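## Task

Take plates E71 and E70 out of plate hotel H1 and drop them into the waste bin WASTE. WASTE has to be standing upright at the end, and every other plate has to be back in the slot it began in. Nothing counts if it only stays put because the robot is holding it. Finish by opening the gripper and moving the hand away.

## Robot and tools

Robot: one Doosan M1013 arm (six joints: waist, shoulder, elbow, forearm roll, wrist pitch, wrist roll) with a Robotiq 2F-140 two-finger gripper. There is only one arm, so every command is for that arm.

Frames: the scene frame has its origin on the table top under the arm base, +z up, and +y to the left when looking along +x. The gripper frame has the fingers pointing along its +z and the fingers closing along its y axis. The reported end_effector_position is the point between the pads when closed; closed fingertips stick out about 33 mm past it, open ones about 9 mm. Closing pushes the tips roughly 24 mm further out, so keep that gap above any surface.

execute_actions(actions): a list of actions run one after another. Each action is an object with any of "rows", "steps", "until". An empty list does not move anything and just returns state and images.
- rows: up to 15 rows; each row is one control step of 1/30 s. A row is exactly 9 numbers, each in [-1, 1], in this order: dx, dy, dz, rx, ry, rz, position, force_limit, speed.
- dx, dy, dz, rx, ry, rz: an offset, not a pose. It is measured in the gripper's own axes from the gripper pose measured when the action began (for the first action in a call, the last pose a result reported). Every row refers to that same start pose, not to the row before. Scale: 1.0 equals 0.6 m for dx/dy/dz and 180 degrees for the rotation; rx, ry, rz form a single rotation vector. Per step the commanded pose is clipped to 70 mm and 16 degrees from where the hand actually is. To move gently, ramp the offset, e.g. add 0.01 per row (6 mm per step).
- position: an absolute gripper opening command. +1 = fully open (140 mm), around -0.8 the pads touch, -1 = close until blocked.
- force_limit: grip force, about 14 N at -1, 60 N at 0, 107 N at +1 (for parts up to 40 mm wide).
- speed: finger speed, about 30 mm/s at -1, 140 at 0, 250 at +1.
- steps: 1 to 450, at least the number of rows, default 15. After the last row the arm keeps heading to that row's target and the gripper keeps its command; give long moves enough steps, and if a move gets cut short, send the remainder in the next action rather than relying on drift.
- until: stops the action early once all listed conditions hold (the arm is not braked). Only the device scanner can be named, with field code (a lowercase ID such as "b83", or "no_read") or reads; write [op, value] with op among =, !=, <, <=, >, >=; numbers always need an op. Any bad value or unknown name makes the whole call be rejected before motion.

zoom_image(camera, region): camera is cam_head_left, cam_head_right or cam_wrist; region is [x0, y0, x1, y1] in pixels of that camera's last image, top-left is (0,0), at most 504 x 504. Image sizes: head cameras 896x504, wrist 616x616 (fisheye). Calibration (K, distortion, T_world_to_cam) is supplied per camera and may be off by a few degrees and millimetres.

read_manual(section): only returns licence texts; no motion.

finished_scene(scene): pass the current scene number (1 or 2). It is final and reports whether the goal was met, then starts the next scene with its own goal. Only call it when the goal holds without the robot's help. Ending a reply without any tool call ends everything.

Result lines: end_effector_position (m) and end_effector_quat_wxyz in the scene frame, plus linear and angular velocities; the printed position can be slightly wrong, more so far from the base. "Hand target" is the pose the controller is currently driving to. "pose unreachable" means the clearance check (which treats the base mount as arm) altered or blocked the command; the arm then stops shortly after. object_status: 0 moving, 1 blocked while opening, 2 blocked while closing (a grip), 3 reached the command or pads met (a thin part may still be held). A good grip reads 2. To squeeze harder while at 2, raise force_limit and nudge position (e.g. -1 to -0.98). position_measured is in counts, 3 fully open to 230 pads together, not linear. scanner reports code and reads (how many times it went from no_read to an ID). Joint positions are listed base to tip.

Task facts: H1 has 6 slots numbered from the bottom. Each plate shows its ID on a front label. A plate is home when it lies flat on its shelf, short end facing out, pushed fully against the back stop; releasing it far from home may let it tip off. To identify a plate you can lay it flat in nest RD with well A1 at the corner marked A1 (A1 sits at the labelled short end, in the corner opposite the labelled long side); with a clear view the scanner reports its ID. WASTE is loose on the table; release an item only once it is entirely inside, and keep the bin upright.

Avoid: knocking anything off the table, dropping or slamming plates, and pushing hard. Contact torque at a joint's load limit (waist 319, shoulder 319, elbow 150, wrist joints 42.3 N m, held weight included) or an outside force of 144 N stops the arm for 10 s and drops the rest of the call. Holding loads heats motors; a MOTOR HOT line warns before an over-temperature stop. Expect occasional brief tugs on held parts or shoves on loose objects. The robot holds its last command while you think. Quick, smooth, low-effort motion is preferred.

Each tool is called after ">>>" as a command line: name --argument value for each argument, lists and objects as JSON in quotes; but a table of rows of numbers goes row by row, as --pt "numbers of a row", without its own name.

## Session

>>> execute_actions --actions '[]'

Scene clock: 0.00 s.
end_effector_position=(+0.4337, +0.5778, +0.2393) position_measured=3 object_status=3 end_effector_quat_wxyz=(-0.022, +0.539, +0.564, -0.625) end_effector_velocity=(-0.001, +0.001, -0.001) end_effector_angular_velocity=(+0.000, +0.001, +0.001)
Joint positions: [0.825 1.027 0.964 0.118 2.488 0.823]
Joint velocities: [ 0.001  0.001 -0.     0.001 -0.    -0.   ]
Hand target: +0.434, +0.578, +0.239; -0.022, +0.539, +0.564, -0.625
scanner: code=no_read reads=0
camera_calibration (this result's frames):
cam_wrist: T_world_to_cam=[[0.63066, -0.214967, -0.745692, 0.00608636], [0.65201, -0.374356, 0.659348, -0.216838], [-0.420892, -0.902024, -0.0959307, 0.907461], [0, 0, 0, 1]] pos_world=[0.519485, 0.738685, 0.234564]

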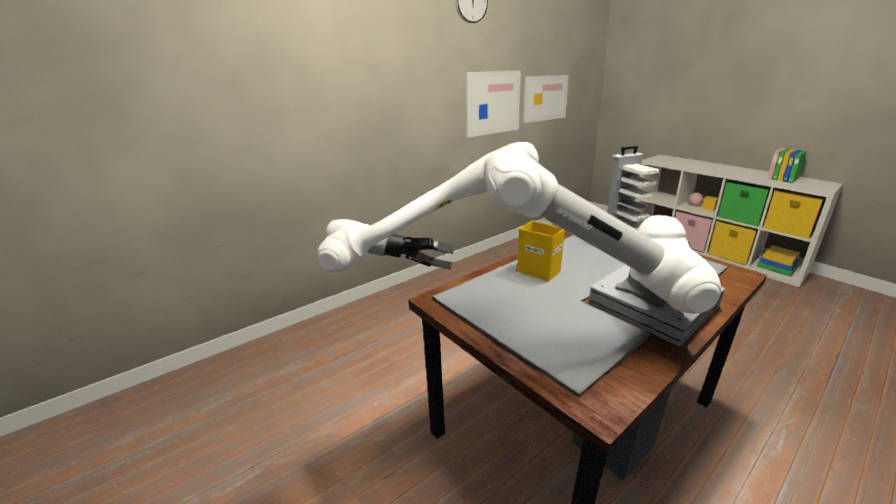

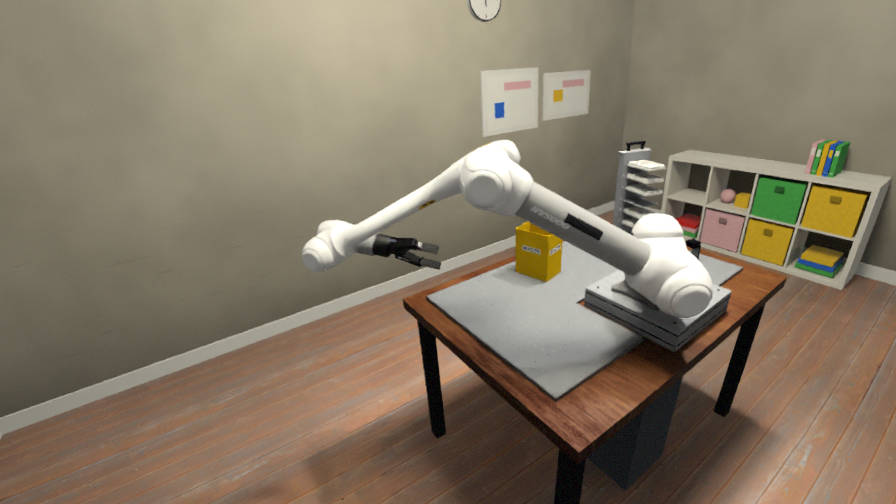

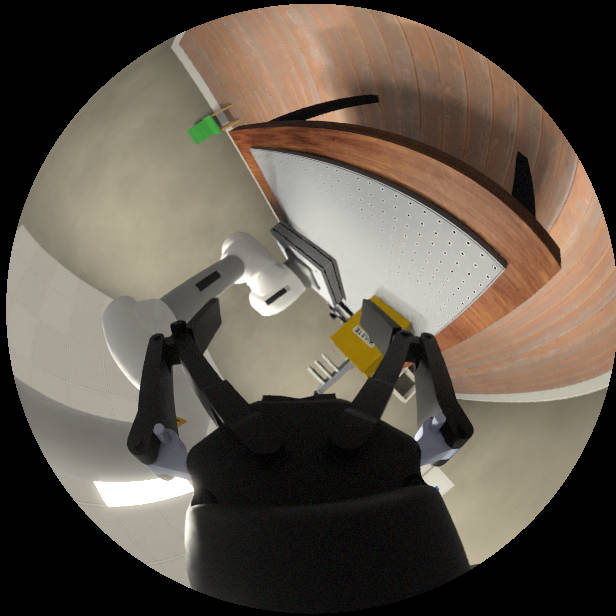

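>>> execute_actions --actions '[{"rows":[[-0.41,-0.198,0.28,-0.017,0.473,0.427,1,0,0]],"steps":70},{"rows":[[0,0.42,0,0,0,0,1,0,0]],"steps":35}]'

Scene clock: 12.27 s.
end_effector_position=(+0.3494, +0.0977, +0.4472) position_measured=3 object_status=3 end_effector_quat_wxyz=(-0.000, +1.000, -0.000, -0.001) end_effector_velocity=(+0.000, -0.000, +0.000) end_effector_angular_velocity=(+0.000, -0.001, -0.001)
Joint positions: [ 0.125 -0.325  1.964  0.018  1.503  1.713]
Joint velocities: [-0.001 -0.001 -0.     0.    -0.    -0.   ]
Hand target: +0.349, +0.098, +0.447; -0.000, +1.000, -0.000, -0.001
Off the commanded pose: 0.001 m, 0 deg.
scanner: code=no_read reads=0
camera_calibration (this result's frames):
cam_wrist: T_world_to_cam=[[0.0832719, -0.987909, 0.130776, -0.0141523], [-0.937935, -0.0333626, 0.345203, 0.184051], [-0.336666, -0.151405, -0.929372, 0.728776], [0, 0, 0, 1]] pos_world=[0.419161, 0.1025, 0.61562]

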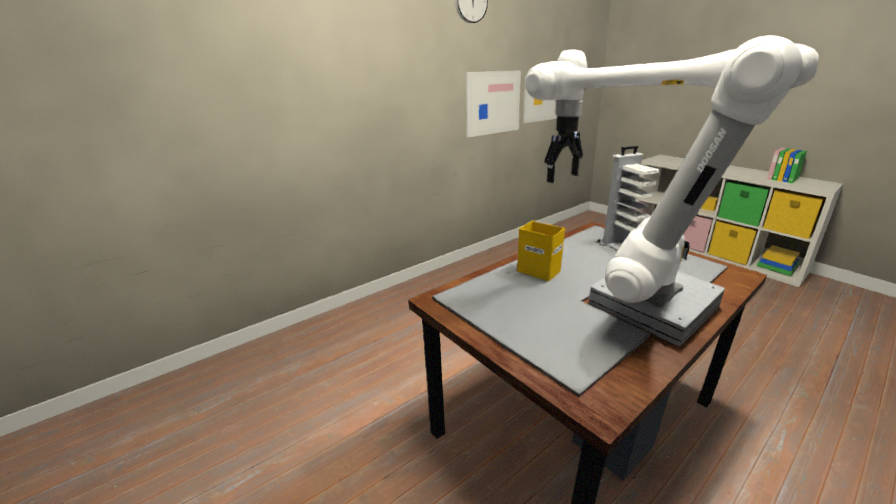

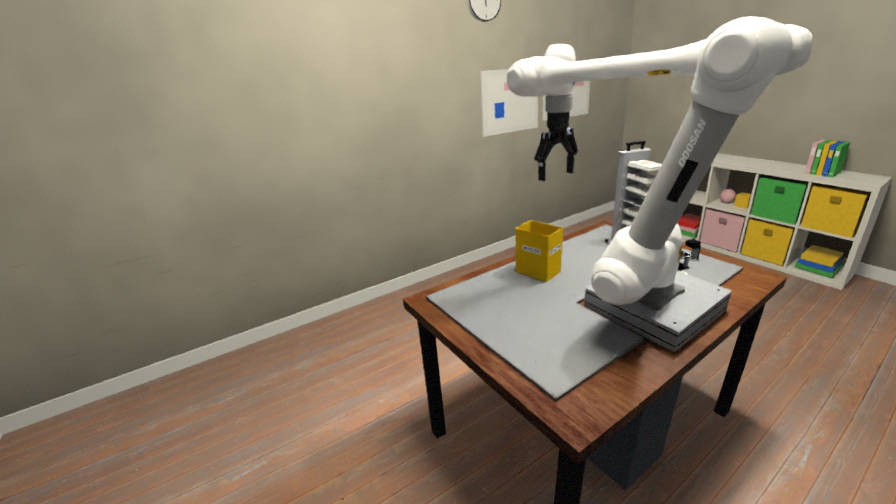

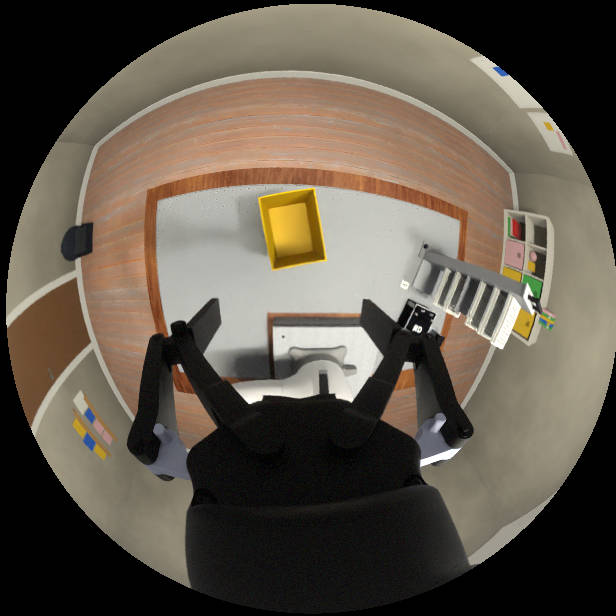

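>>> execute_actions --actions '[{"rows":[[-0.1,0.4,0,0,0,0,1,0,0]],"steps":25},{"rows":[[-0.25,0.34,0,0,0,0,1,0,0]],"steps":35},{"rows":[[0.04,0.07,-0.2,0,0.5,0,1,0,0]],"steps":55},{"rows":[[-0.36,0,0.1,0,0,0,1,0,0]],"steps":35}]'

>>> zoom_image --camera "cam_wrist" --region '[190, 110, 390, 410]'

Scene clock: 23.87 s.
end_effector_position=(+0.2230, -0.3866, +0.3527) position_measured=3 object_status=3 end_effector_quat_wxyz=(+0.002, +0.707, +0.001, +0.707) end_effector_velocity=(-0.000, -0.000, +0.000) end_effector_angular_velocity=(-0.001, +0.000, -0.001)
Joint positions: [-1.946  0.219  2.419  1.255  1.737 -1.082]
Joint velocities: [-0.    -0.001 -0.     0.    -0.    -0.   ]
Hand target: +0.223, -0.387, +0.353; +0.002, +0.707, +0.001, +0.707
Off the commanded pose: 0.001 m, 0 deg.
scanner: code=no_read reads=0
camera_calibration (this result's frames):
cam_wrist: T_world_to_cam=[[-0.132807, -0.987259, 0.0876443, -0.406068], [-0.344695, -0.0369015, -0.937989, 0.400804], [0.929273, -0.154782, -0.335403, 0.0319681], [0, 0, 0, 1]] pos_world=[0.0545193, -0.381156, 0.422262]

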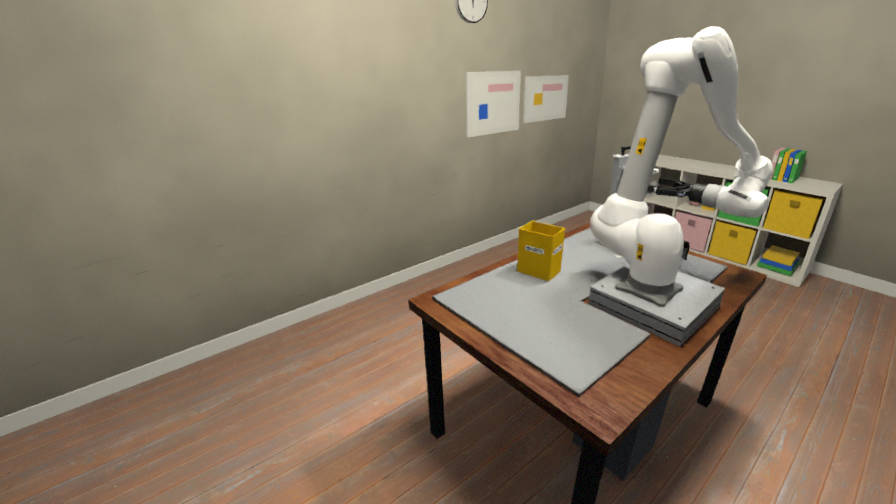

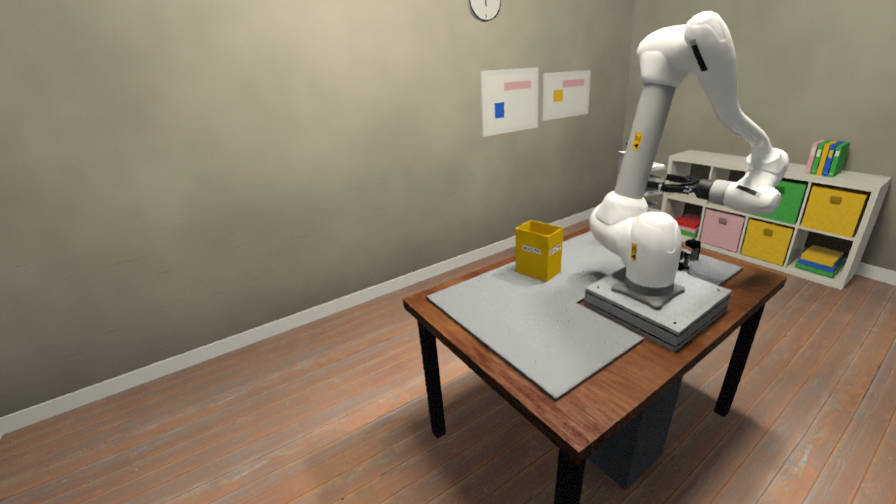

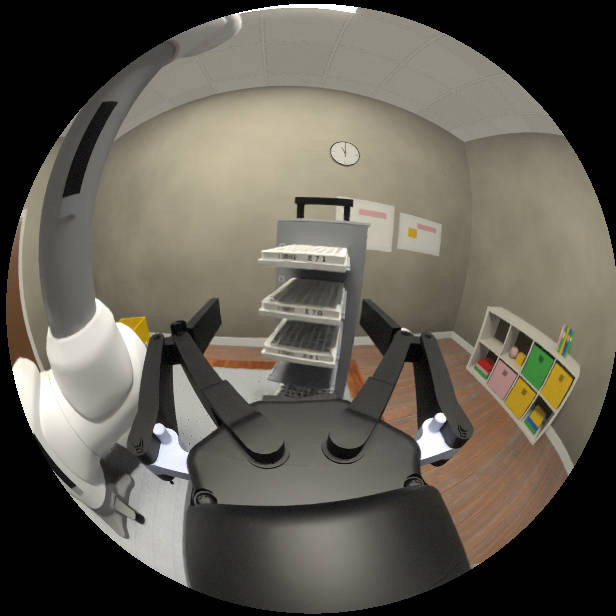

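Region (190, 110, 390, 410) of cam_wrist's 616x616 image, scaled by 1.680, with more detail than that image has.

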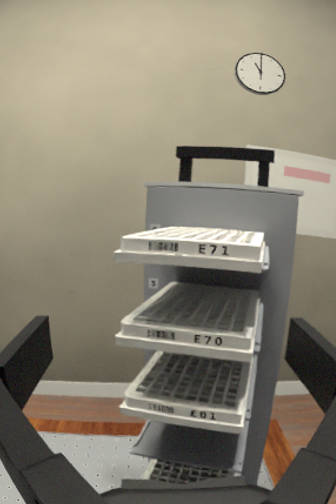

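>>> execute_actions --actions '[{"rows":[[0.11,0,-0.06,0,-0.067,0,1,0,0]],"steps":22},{"rows":[[0,0,0,-0.076,0,0.016,1,0,0]],"steps":22}]'

>>> zoom_image --camera "cam_wrist" --region '[170, 170, 410, 400]'

Scene clock: 39.27 s.
end_effector_position=(+0.1873, -0.3861, +0.4184) position_measured=3 object_status=3 end_effector_quat_wxyz=(+0.079, +0.772, -0.093, +0.624) end_effector_velocity=(-0.001, -0.001, -0.000) end_effector_angular_velocity=(+0.001, -0.001, -0.002)
Joint positions: [-2.076 -0.144  2.419  1.248  1.612 -0.726]
Joint velocities: [-0.002  0.001 -0.     0.001  0.    -0.   ]
Hand target: +0.187, -0.386, +0.418; +0.079, +0.772, -0.093, +0.624
Off the commanded pose: 0.000 m, 0 deg.
scanner: code=no_read reads=0
camera_calibration (this result's frames):
cam_wrist: T_world_to_cam=[[-0.347534, -0.930733, 0.113824, -0.365], [-0.525443, 0.0927676, -0.845756, 0.495528], [0.776614, -0.353737, -0.521287, 0.116795], [0, 0, 0, 1]] pos_world=[0.0428168, -0.344372, 0.521525]

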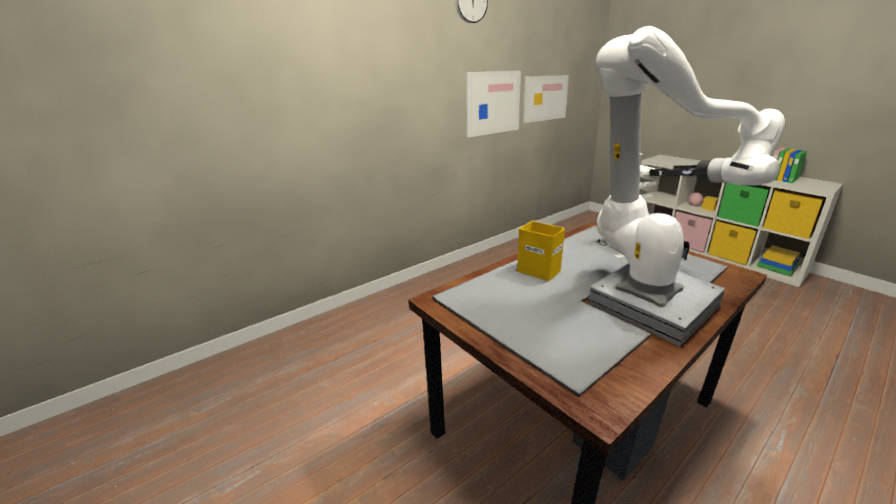

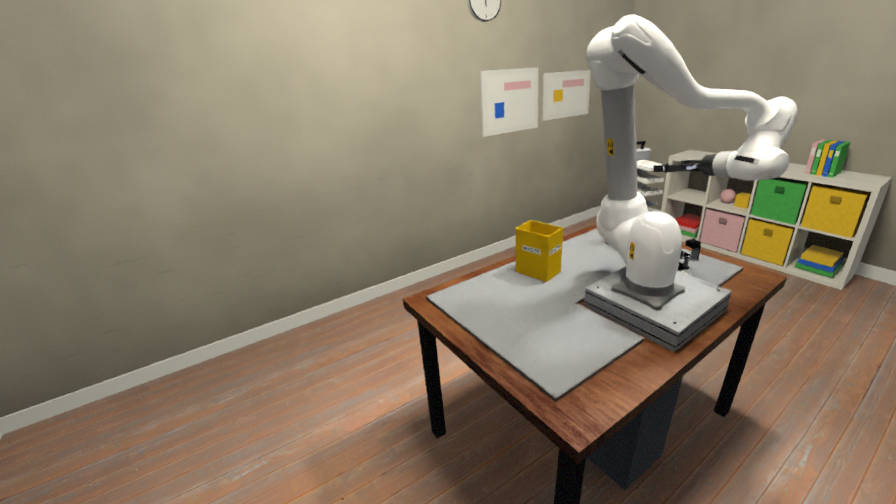

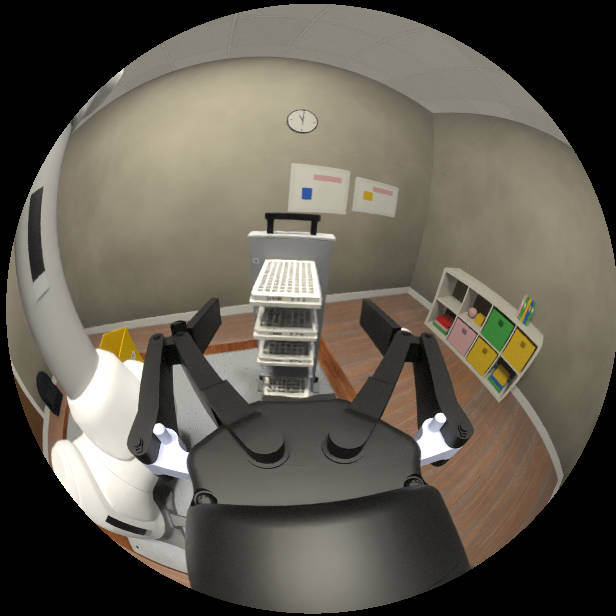

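Region (170, 170, 410, 400) of cam_wrist's 616x616 image, scaled by 2.100, with more detail than that image has; it fills the top 483 rows of this view, and the rest is white.

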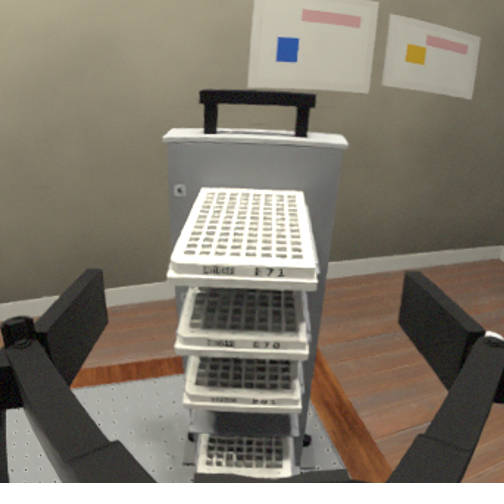

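>>> execute_actions --actions '[{"rows":[[0.005,-0.002,0.03,0,0,0,0.7,0,0],[0.017,-0.006,0.106,0,0,0,0.7,0,0]],"steps":22}]'

>>> zoom_image --camera "cam_wrist" --region '[170, 200, 410, 400]'

Scene clock: 47.17 s.
end_effector_position=(+0.2505, -0.3983, +0.4151) position_measured=41 object_status=3 end_effector_quat_wxyz=(+0.079, +0.772, -0.093, +0.624) end_effector_velocity=(+0.000, +0.000, -0.000) end_effector_angular_velocity=(+0.001, +0.000, +0.001)
Joint positions: [-1.887 -0.151  2.433  1.371  1.472 -0.696]
Joint velocities: [ 0.     0.     0.    -0.001  0.     0.   ]
Hand target: +0.251, -0.398, +0.415; +0.079, +0.772, -0.093, +0.624
Off the commanded pose: 0.000 m, 0 deg.
scanner: code=no_read reads=0
camera_calibration (this result's frames):
cam_wrist: T_world_to_cam=[[-0.347531, -0.930731, 0.113851, -0.353987], [-0.52541, 0.0927267, -0.845782, 0.527009], [0.776638, -0.353754, -0.52124, 0.0616465], [0, 0, 0, 1]] pos_world=[0.105997, -0.356527, 0.518169]

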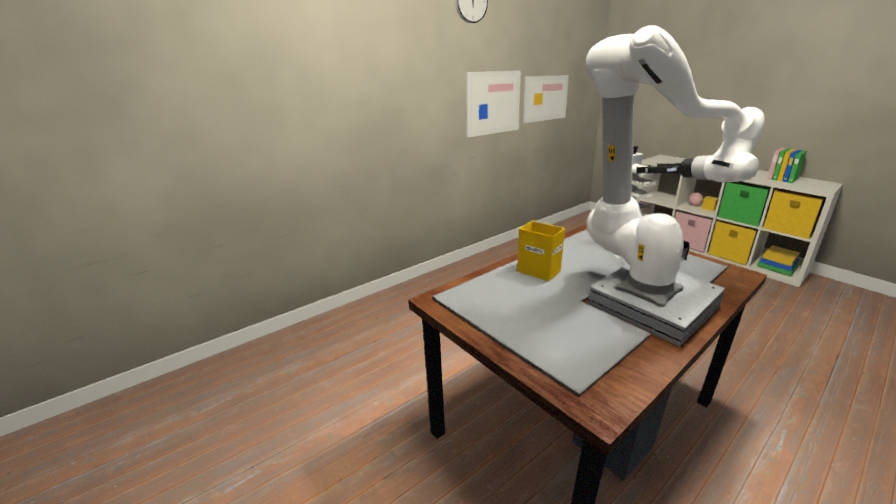

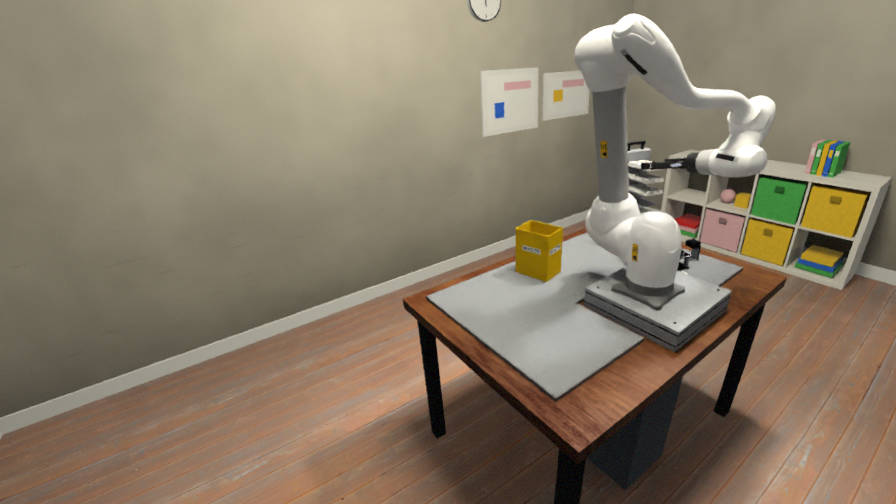

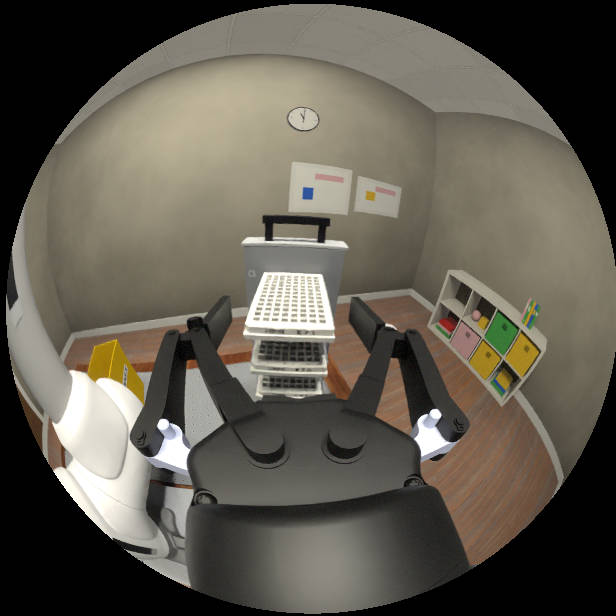

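Region (170, 200, 410, 400) of cam_wrist's 616x616 image, scaled by 2.100, with more detail than that image has.

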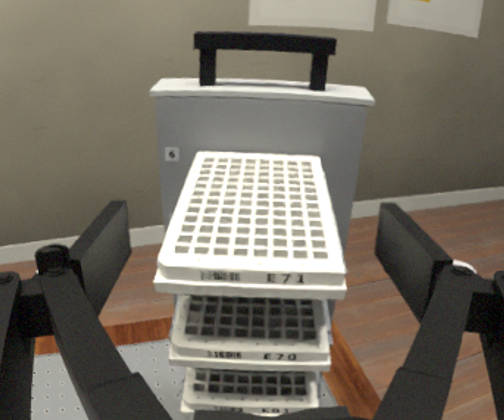

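>>> execute_actions --actions '[{"rows":[[0,0,0,-0.017,0,0.0035,0.5,0,0]],"steps":12},{"rows":[[0.003,0,0.015,0,0,0,0.5,0,0],[0.0075,0,0.037,0,0,0,0.5,0,0]],"steps":14},{"rows":[[0,0,0,0,0,0,-1,-0.5,-0.7]],"steps":30}]'

>>> zoom_image --camera "cam_wrist" --region '[170, 230, 410, 400]'

Scene clock: 54.10 s.
end_effector_position=(+0.2721, -0.4050, +0.4148) position_measured=107 object_status=2 end_effector_quat_wxyz=(+0.096, +0.769, -0.114, +0.622) end_effector_velocity=(+0.000, +0.000, -0.000) end_effector_angular_velocity=(+0.000, +0.000, +0.000)
Joint positions: [-1.817 -0.178  2.454  1.449  1.379 -0.676]
Joint velocities: [ 0.  0.  0. -0. -0.  0.]
Hand target: +0.272, -0.405, +0.415; +0.096, +0.769, -0.114, +0.622
Off the commanded pose: 0.000 m, 0 deg.
scanner: code=no_read reads=0
camera_calibration (this result's frames):
cam_wrist: T_world_to_cam=[[-0.397836, -0.910321, 0.114206, -0.330935], [-0.519376, 0.120851, -0.845957, 0.548587], [0.75629, -0.395868, -0.520877, 0.0307001], [0, 0, 0, 1]] pos_world=[0.130047, -0.355401, 0.517867]

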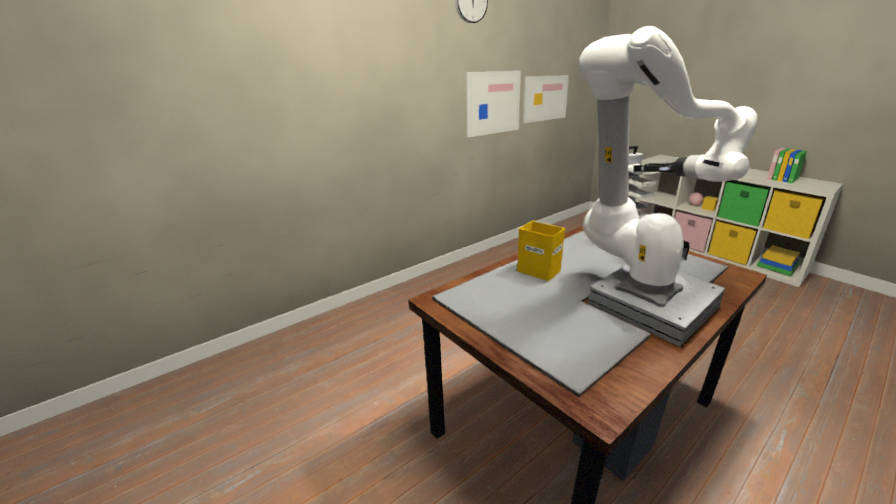

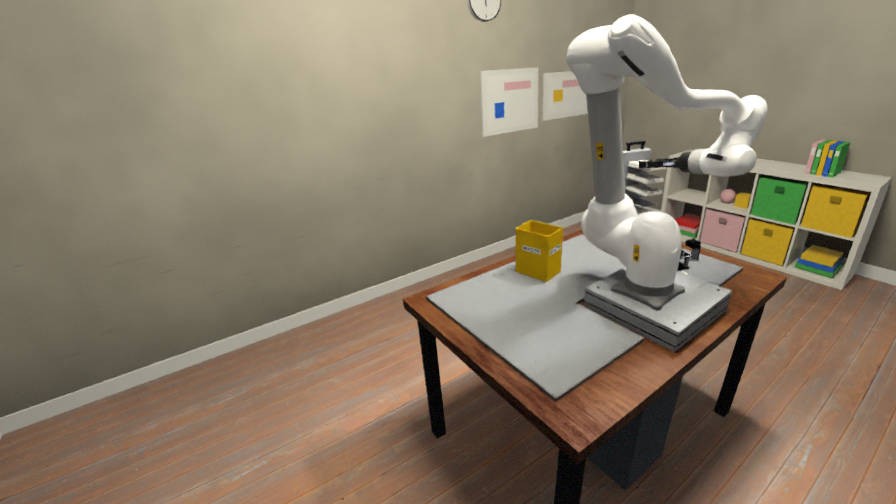

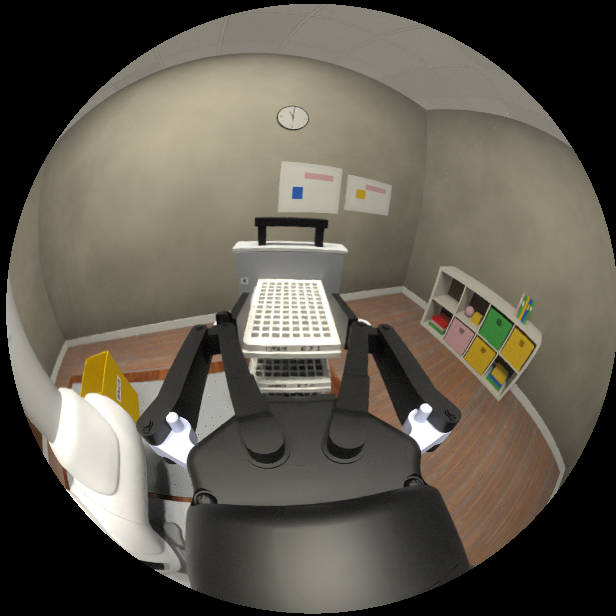

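Region (170, 230, 410, 400) of cam_wrist's 616x616 image, scaled by 2.100, with more detail than that image has; it fills the top 357 rows of this view, and the rest is white.

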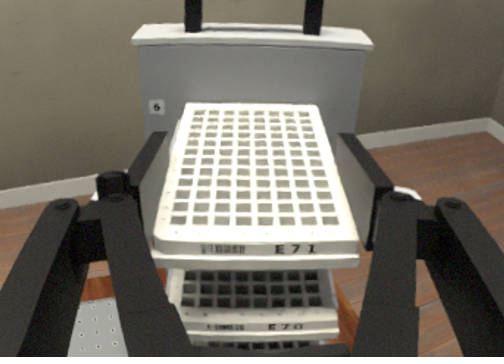

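>>> execute_actions --actions '[{"rows":[[0,0,0,0,0,0,-0.98,0.3,-0.7]],"steps":10},{"rows":[[0.003,0,-0.001,0,0,0,-0.98,0.3,-0.7],[0.007,0,-0.001,0,0,0,-0.98,0.3,-0.7],[0.012,0,-0.002,0,0,0,-0.98,0.3,-0.7],[0.02,0,-0.004,0,0,0,-0.98,0.3,-0.7],[0.03,0,-0.006,0,0,0,-0.98,0.3,-0.7],[0.04,0,-0.012,0,0,0,-0.98,0.3,-0.7],[0.05,0,-0.025,0,0,0,-0.98,0.3,-0.7],[0.06,0,-0.04,0,0,0,-0.98,0.3,-0.7],[0.07,0,-0.06,0,0,0,-0.98,0.3,-0.7],[0.08,0,-0.08,0,0,0,-0.98,0.3,-0.7],[0.09,0,-0.1,0,0,0,-0.98,0.3,-0.7],[0.1,0,-0.12,0,0,0,-0.98,0.3,-0.7],[0.11,0,-0.14,0,0,0,-0.98,0.3,-0.7],[0.12,0,-0.16,0,0,0,-0.98,0.3,-0.7],[0.18,0,-0.26,0,0,0,-0.98,0.3,-0.7]],"steps":35},{"rows":[[-0.01,0,0,0,-0.03,0,-0.98,0.3,0],[-0.02,0,0,0,-0.06,0,-0.98,0.3,0],[-0.04,0,0,0,-0.1,0,-0.98,0.3,0],[-0.163,0,0.034,0,-0.433,0,-0.98,0.3,0]],"steps":52}]'

Scene clock: 64.37 s.
end_effector_position=(+0.1469, -0.3661, +0.4529) position_measured=110 object_status=2 end_effector_quat_wxyz=(+0.002, +0.989, -0.150, -0.001) end_effector_velocity=(+0.000, -0.000, -0.000) end_effector_angular_velocity=(+0.001, -0.001, -0.002)
Joint positions: [-1.297 -0.249  1.915 -0.001  1.489  0.593]
Joint velocities: [-0.     0.001  0.     0.001 -0.     0.001]
Hand target: +0.147, -0.366, +0.453; +0.002, +0.989, -0.150, -0.001
Off the commanded pose: 0.001 m, 0 deg.
scanner: code=no_read reads=0
camera_calibration (this result's frames):
cam_wrist: T_world_to_cam=[[-0.21342, -0.967338, 0.13678, -0.40782], [-0.905043, 0.248485, 0.345183, 0.0750188], [-0.367897, -0.0501227, -0.928515, 0.636937], [0, 0, 0, 1]] pos_world=[0.215185, -0.381216, 0.621292]

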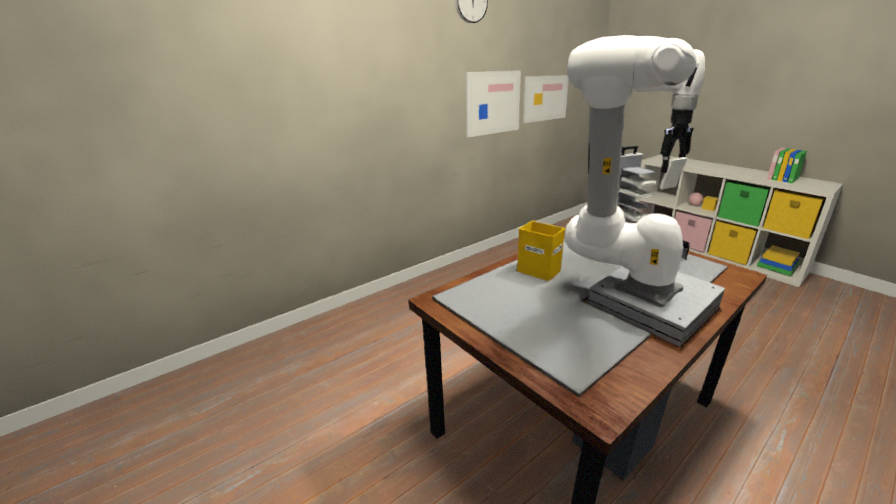

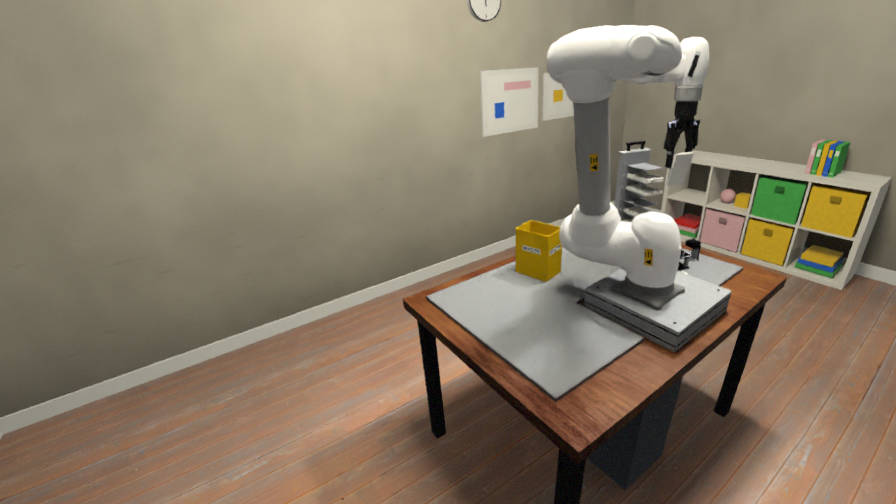

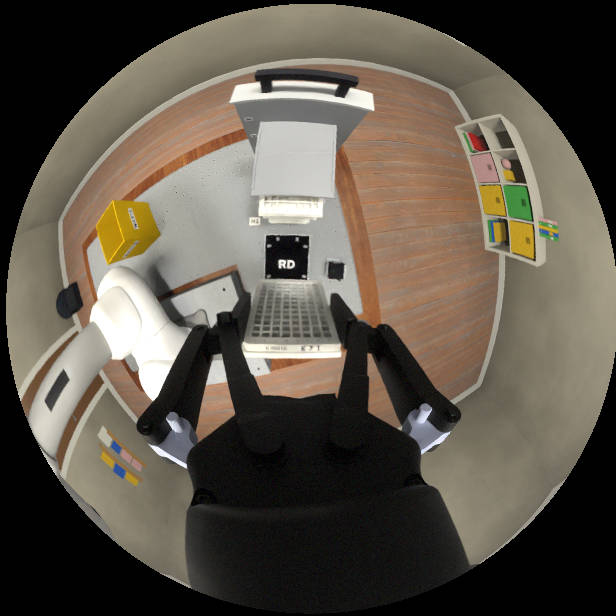

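>>> execute_actions --actions '[{"rows":[[0,-0.02,0,0,0,0,-0.98,0.3,0],[0,-0.045,0,0,0,0,-0.98,0.3,0],[0,-0.07,0,0,0,0,-0.98,0.3,0],[0,-0.1,0,0,0,0,-0.98,0.3,0],[0,-0.13,0,0,0,0,-0.98,0.3,0],[0.01,-0.16,0,0,0,0,-0.98,0.3,0],[0.02,-0.19,0,0,0,0,-0.98,0.3,0],[0.03,-0.22,0,0,0,0,-0.98,0.3,0],[0.04,-0.25,0,0,0,0,-0.98,0.3,0],[0.05,-0.28,0,0,0,0,-0.98,0.3,0],[0.06,-0.31,0,0,0,0.02,-0.98,0.3,0],[0.07,-0.34,0,0,0,0.04,-0.98,0.3,0],[0.08,-0.37,0,0,0,0.06,-0.98,0.3,0],[0.235,-0.867,0,0,0,0.354,-0.98,0.3,0]],"steps":70},{"rows":[[0,0,0.02,0,0,0,-0.98,0.3,0],[0,0,0.04,0,0,0,-0.98,0.3,0],[0,0,0.07,0,0,0,-0.98,0.3,0],[0,0,0.2,0,0,0,-0.98,0.3,0]],"steps":28}]'

Scene clock: 75.67 s.
end_effector_position=(+0.4349, +0.0873, +0.3298) position_measured=110 object_status=2 end_effector_quat_wxyz=(+0.003, +0.761, -0.649, +0.001) end_effector_velocity=(-0.000, +0.001, +0.000) end_effector_angular_velocity=(+0.000, +0.000, +0.001)
Joint positions: [ 0.084 -0.138  2.041  0.012  1.243  3.082]
Joint velocities: [ 0.001 -0.    -0.     0.     0.     0.   ]
Hand target: +0.435, +0.087, +0.330; +0.003, +0.760, -0.649, +0.001
Off the commanded pose: 0.000 m, 0 deg.
scanner: code=no_read reads=0
camera_calibration (this result's frames):
cam_wrist: T_world_to_cam=[[-0.962125, -0.236178, 0.136146, 0.371024], [-0.17871, 0.92357, 0.339237, -0.107397], [-0.20586, 0.302058, -0.930797, 0.550902], [0, 0, 0, 1]] pos_world=[0.451188, 0.0204119, 0.498698]

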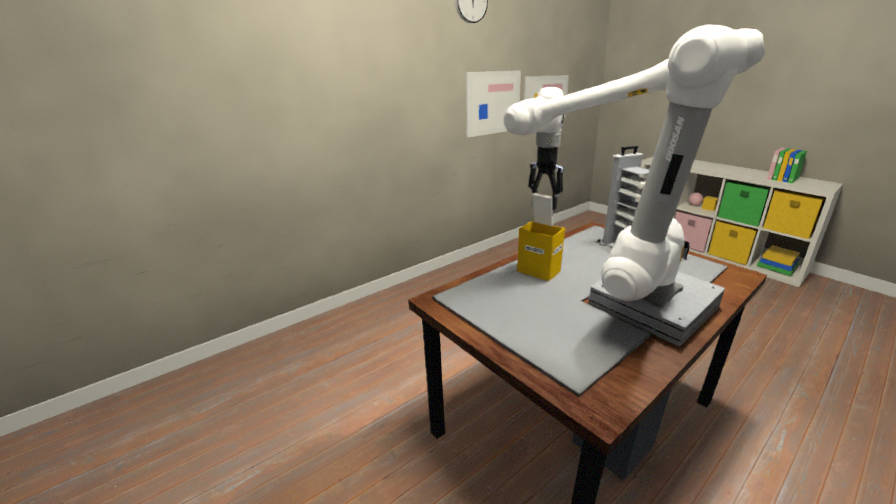

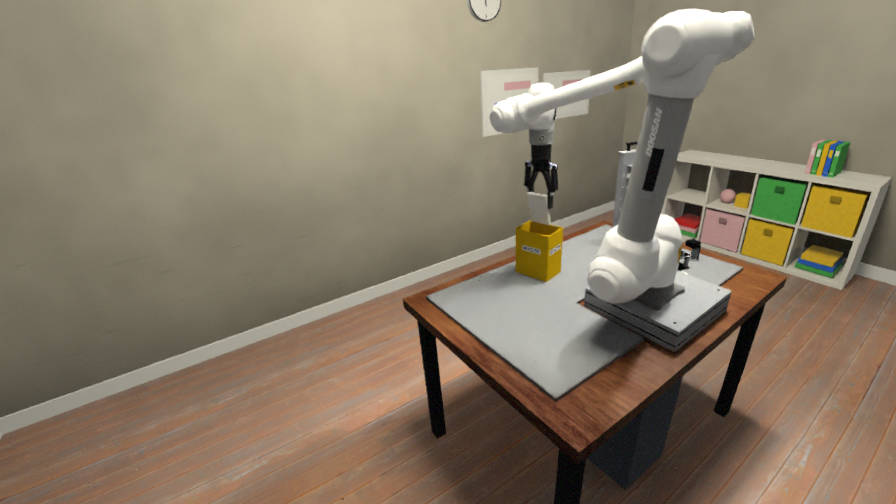

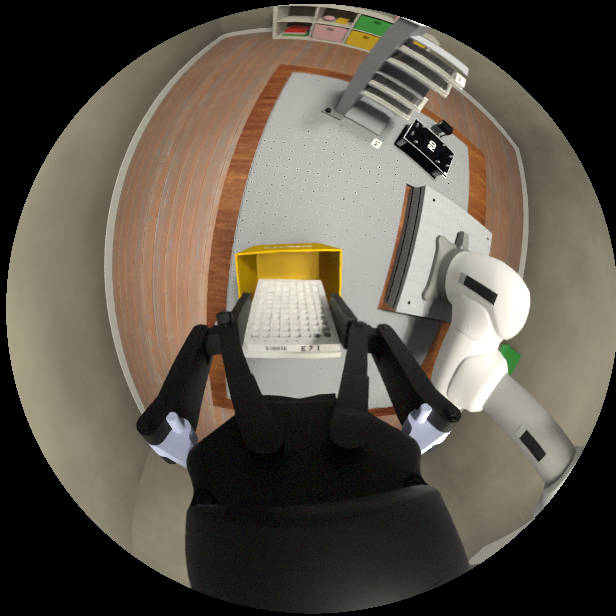

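>>> execute_actions --actions '[{"rows":[[0,0,0.02,0,0,0,-0.98,0.3,0],[0,0,0.04,0,0,0,-0.98,0.3,0],[0,0,0.07,0,0,0,-0.98,0.3,0],[0,0,0.19,0,0,0,-0.98,0.3,0]],"steps":26}]'

Scene clock: 79.00 s.
end_effector_position=(+0.4348, +0.0867, +0.2159) position_measured=110 object_status=2 end_effector_quat_wxyz=(+0.003, +0.761, -0.649, +0.001) end_effector_velocity=(-0.000, -0.000, -0.000) end_effector_angular_velocity=(+0.000, +0.001, -0.000)
Joint positions: [ 0.087 -0.045  2.186  0.014  1.005  3.082]
Joint velocities: [-0.001  0.     0.001  0.001 -0.    -0.   ]
Hand target: +0.435, +0.087, +0.216; +0.003, +0.761, -0.649, +0.001
Off the commanded pose: 0.000 m, 0 deg.
scanner: code=no_read reads=0
camera_calibration (this result's frames):
cam_wrist: T_world_to_cam=[[-0.962133, -0.236199, 0.136049, 0.386314], [-0.178741, 0.923531, 0.339325, -0.0682179], [-0.205794, 0.302158, -0.930779, 0.444971], [0, 0, 0, 1]] pos_world=[0.451065, 0.0197967, 0.38476]

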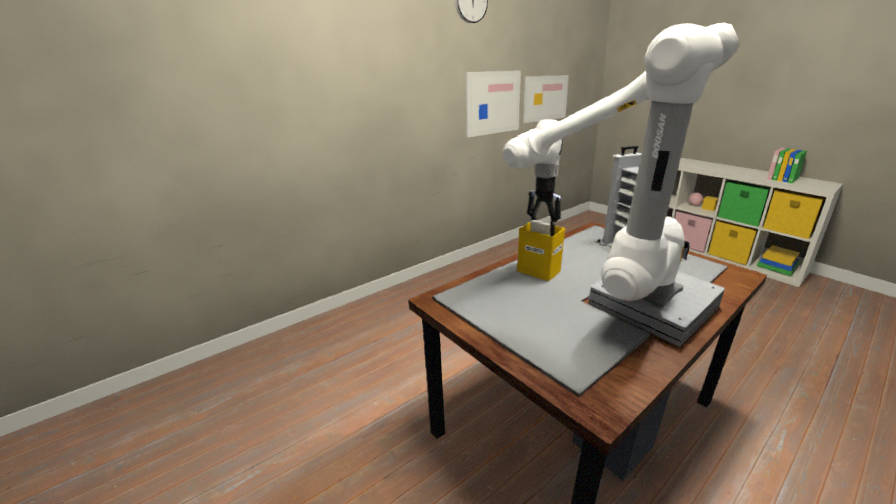

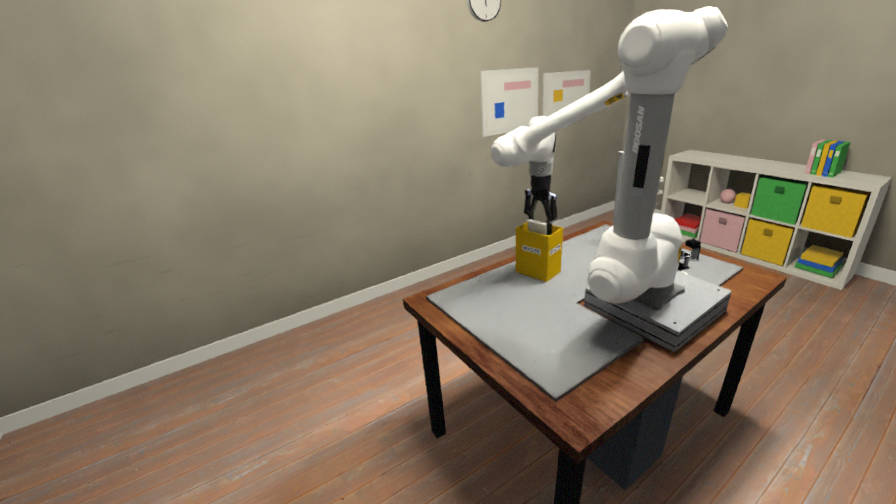

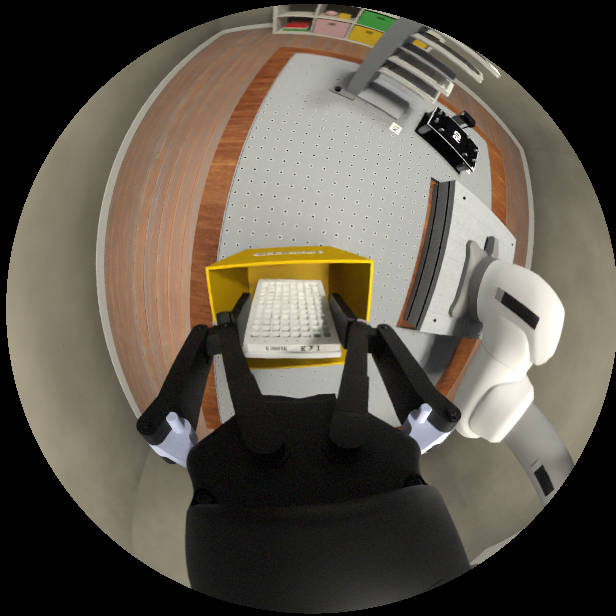

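>>> execute_actions --actions '[{"rows":[[0.008,0,0.01,0,0,0,-0.98,0.3,0],[0.016,0,0.02,0,0,0,-0.98,0.3,0],[0.02,0,0.035,0,0,0,-0.98,0.3,0],[0.02,0,0.05,0,0,0,-0.98,0.3,0],[0.02,0,0.06,0,0,0,-0.98,0.3,0]],"steps":16},{"rows":[[0,0,0,0,0,0,0.29,-1,-1]],"steps":24},{"rows":[[0,0,-0.02,0,0,0,0.29,-1,-1],[0,0,-0.04,0,0,0,0.29,-1,-1],[0,0,-0.08,0,0,0,0.29,-1,-1]],"steps":15}]'

Scene clock: 84.30 s.
end_effector_position=(+0.4367, +0.0749, +0.2279) position_measured=93 object_status=3 end_effector_quat_wxyz=(+0.003, +0.761, -0.649, +0.001) end_effector_velocity=(+0.000, +0.001, +0.001) end_effector_angular_velocity=(+0.000, -0.001, +0.002)
Joint positions: [ 0.059 -0.058  2.172  0.013  1.031  3.055]
Joint velocities: [ 0.001 -0.001 -0.     0.     0.    -0.001]
Hand target: +0.437, +0.075, +0.228; +0.003, +0.761, -0.649, +0.001
Off the commanded pose: 0.000 m, 0 deg.
scanner: code=no_read reads=0
camera_calibration (this result's frames):
cam_wrist: T_world_to_cam=[[-0.96212, -0.23622, 0.136105, 0.383718], [-0.178745, 0.923533, 0.339318, -0.061089], [-0.205851, 0.302137, -0.930773, 0.460145], [0, 0, 0, 1]] pos_world=[0.452985, 0.00803288, 0.396793]

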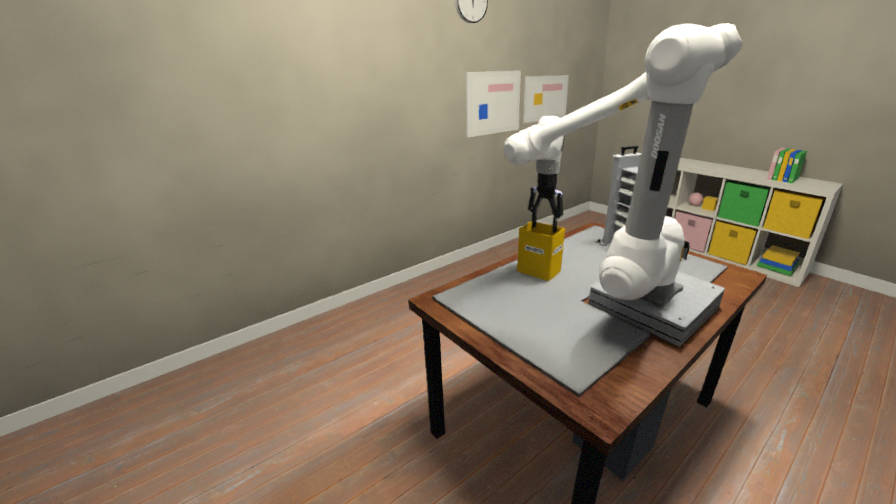

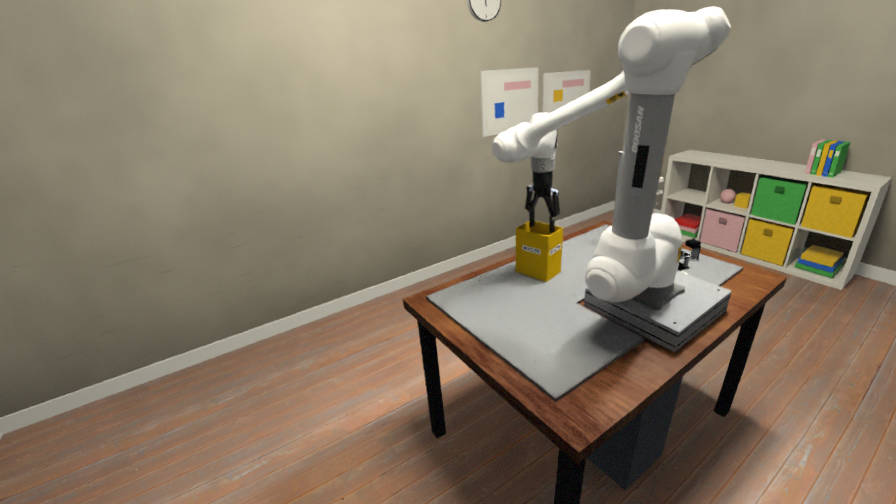

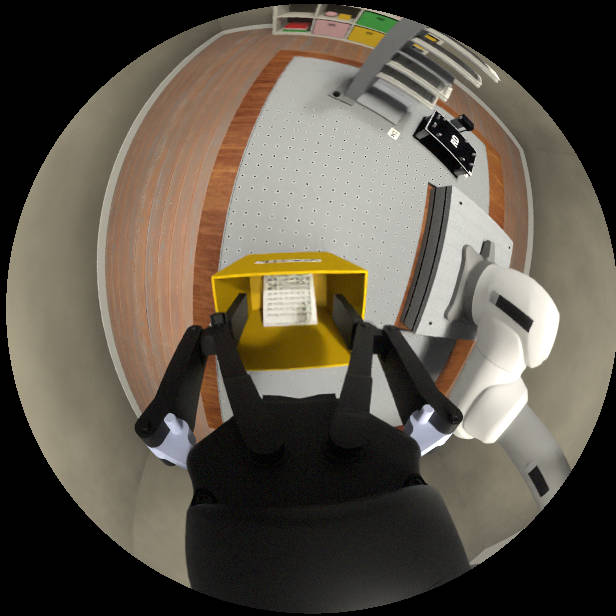

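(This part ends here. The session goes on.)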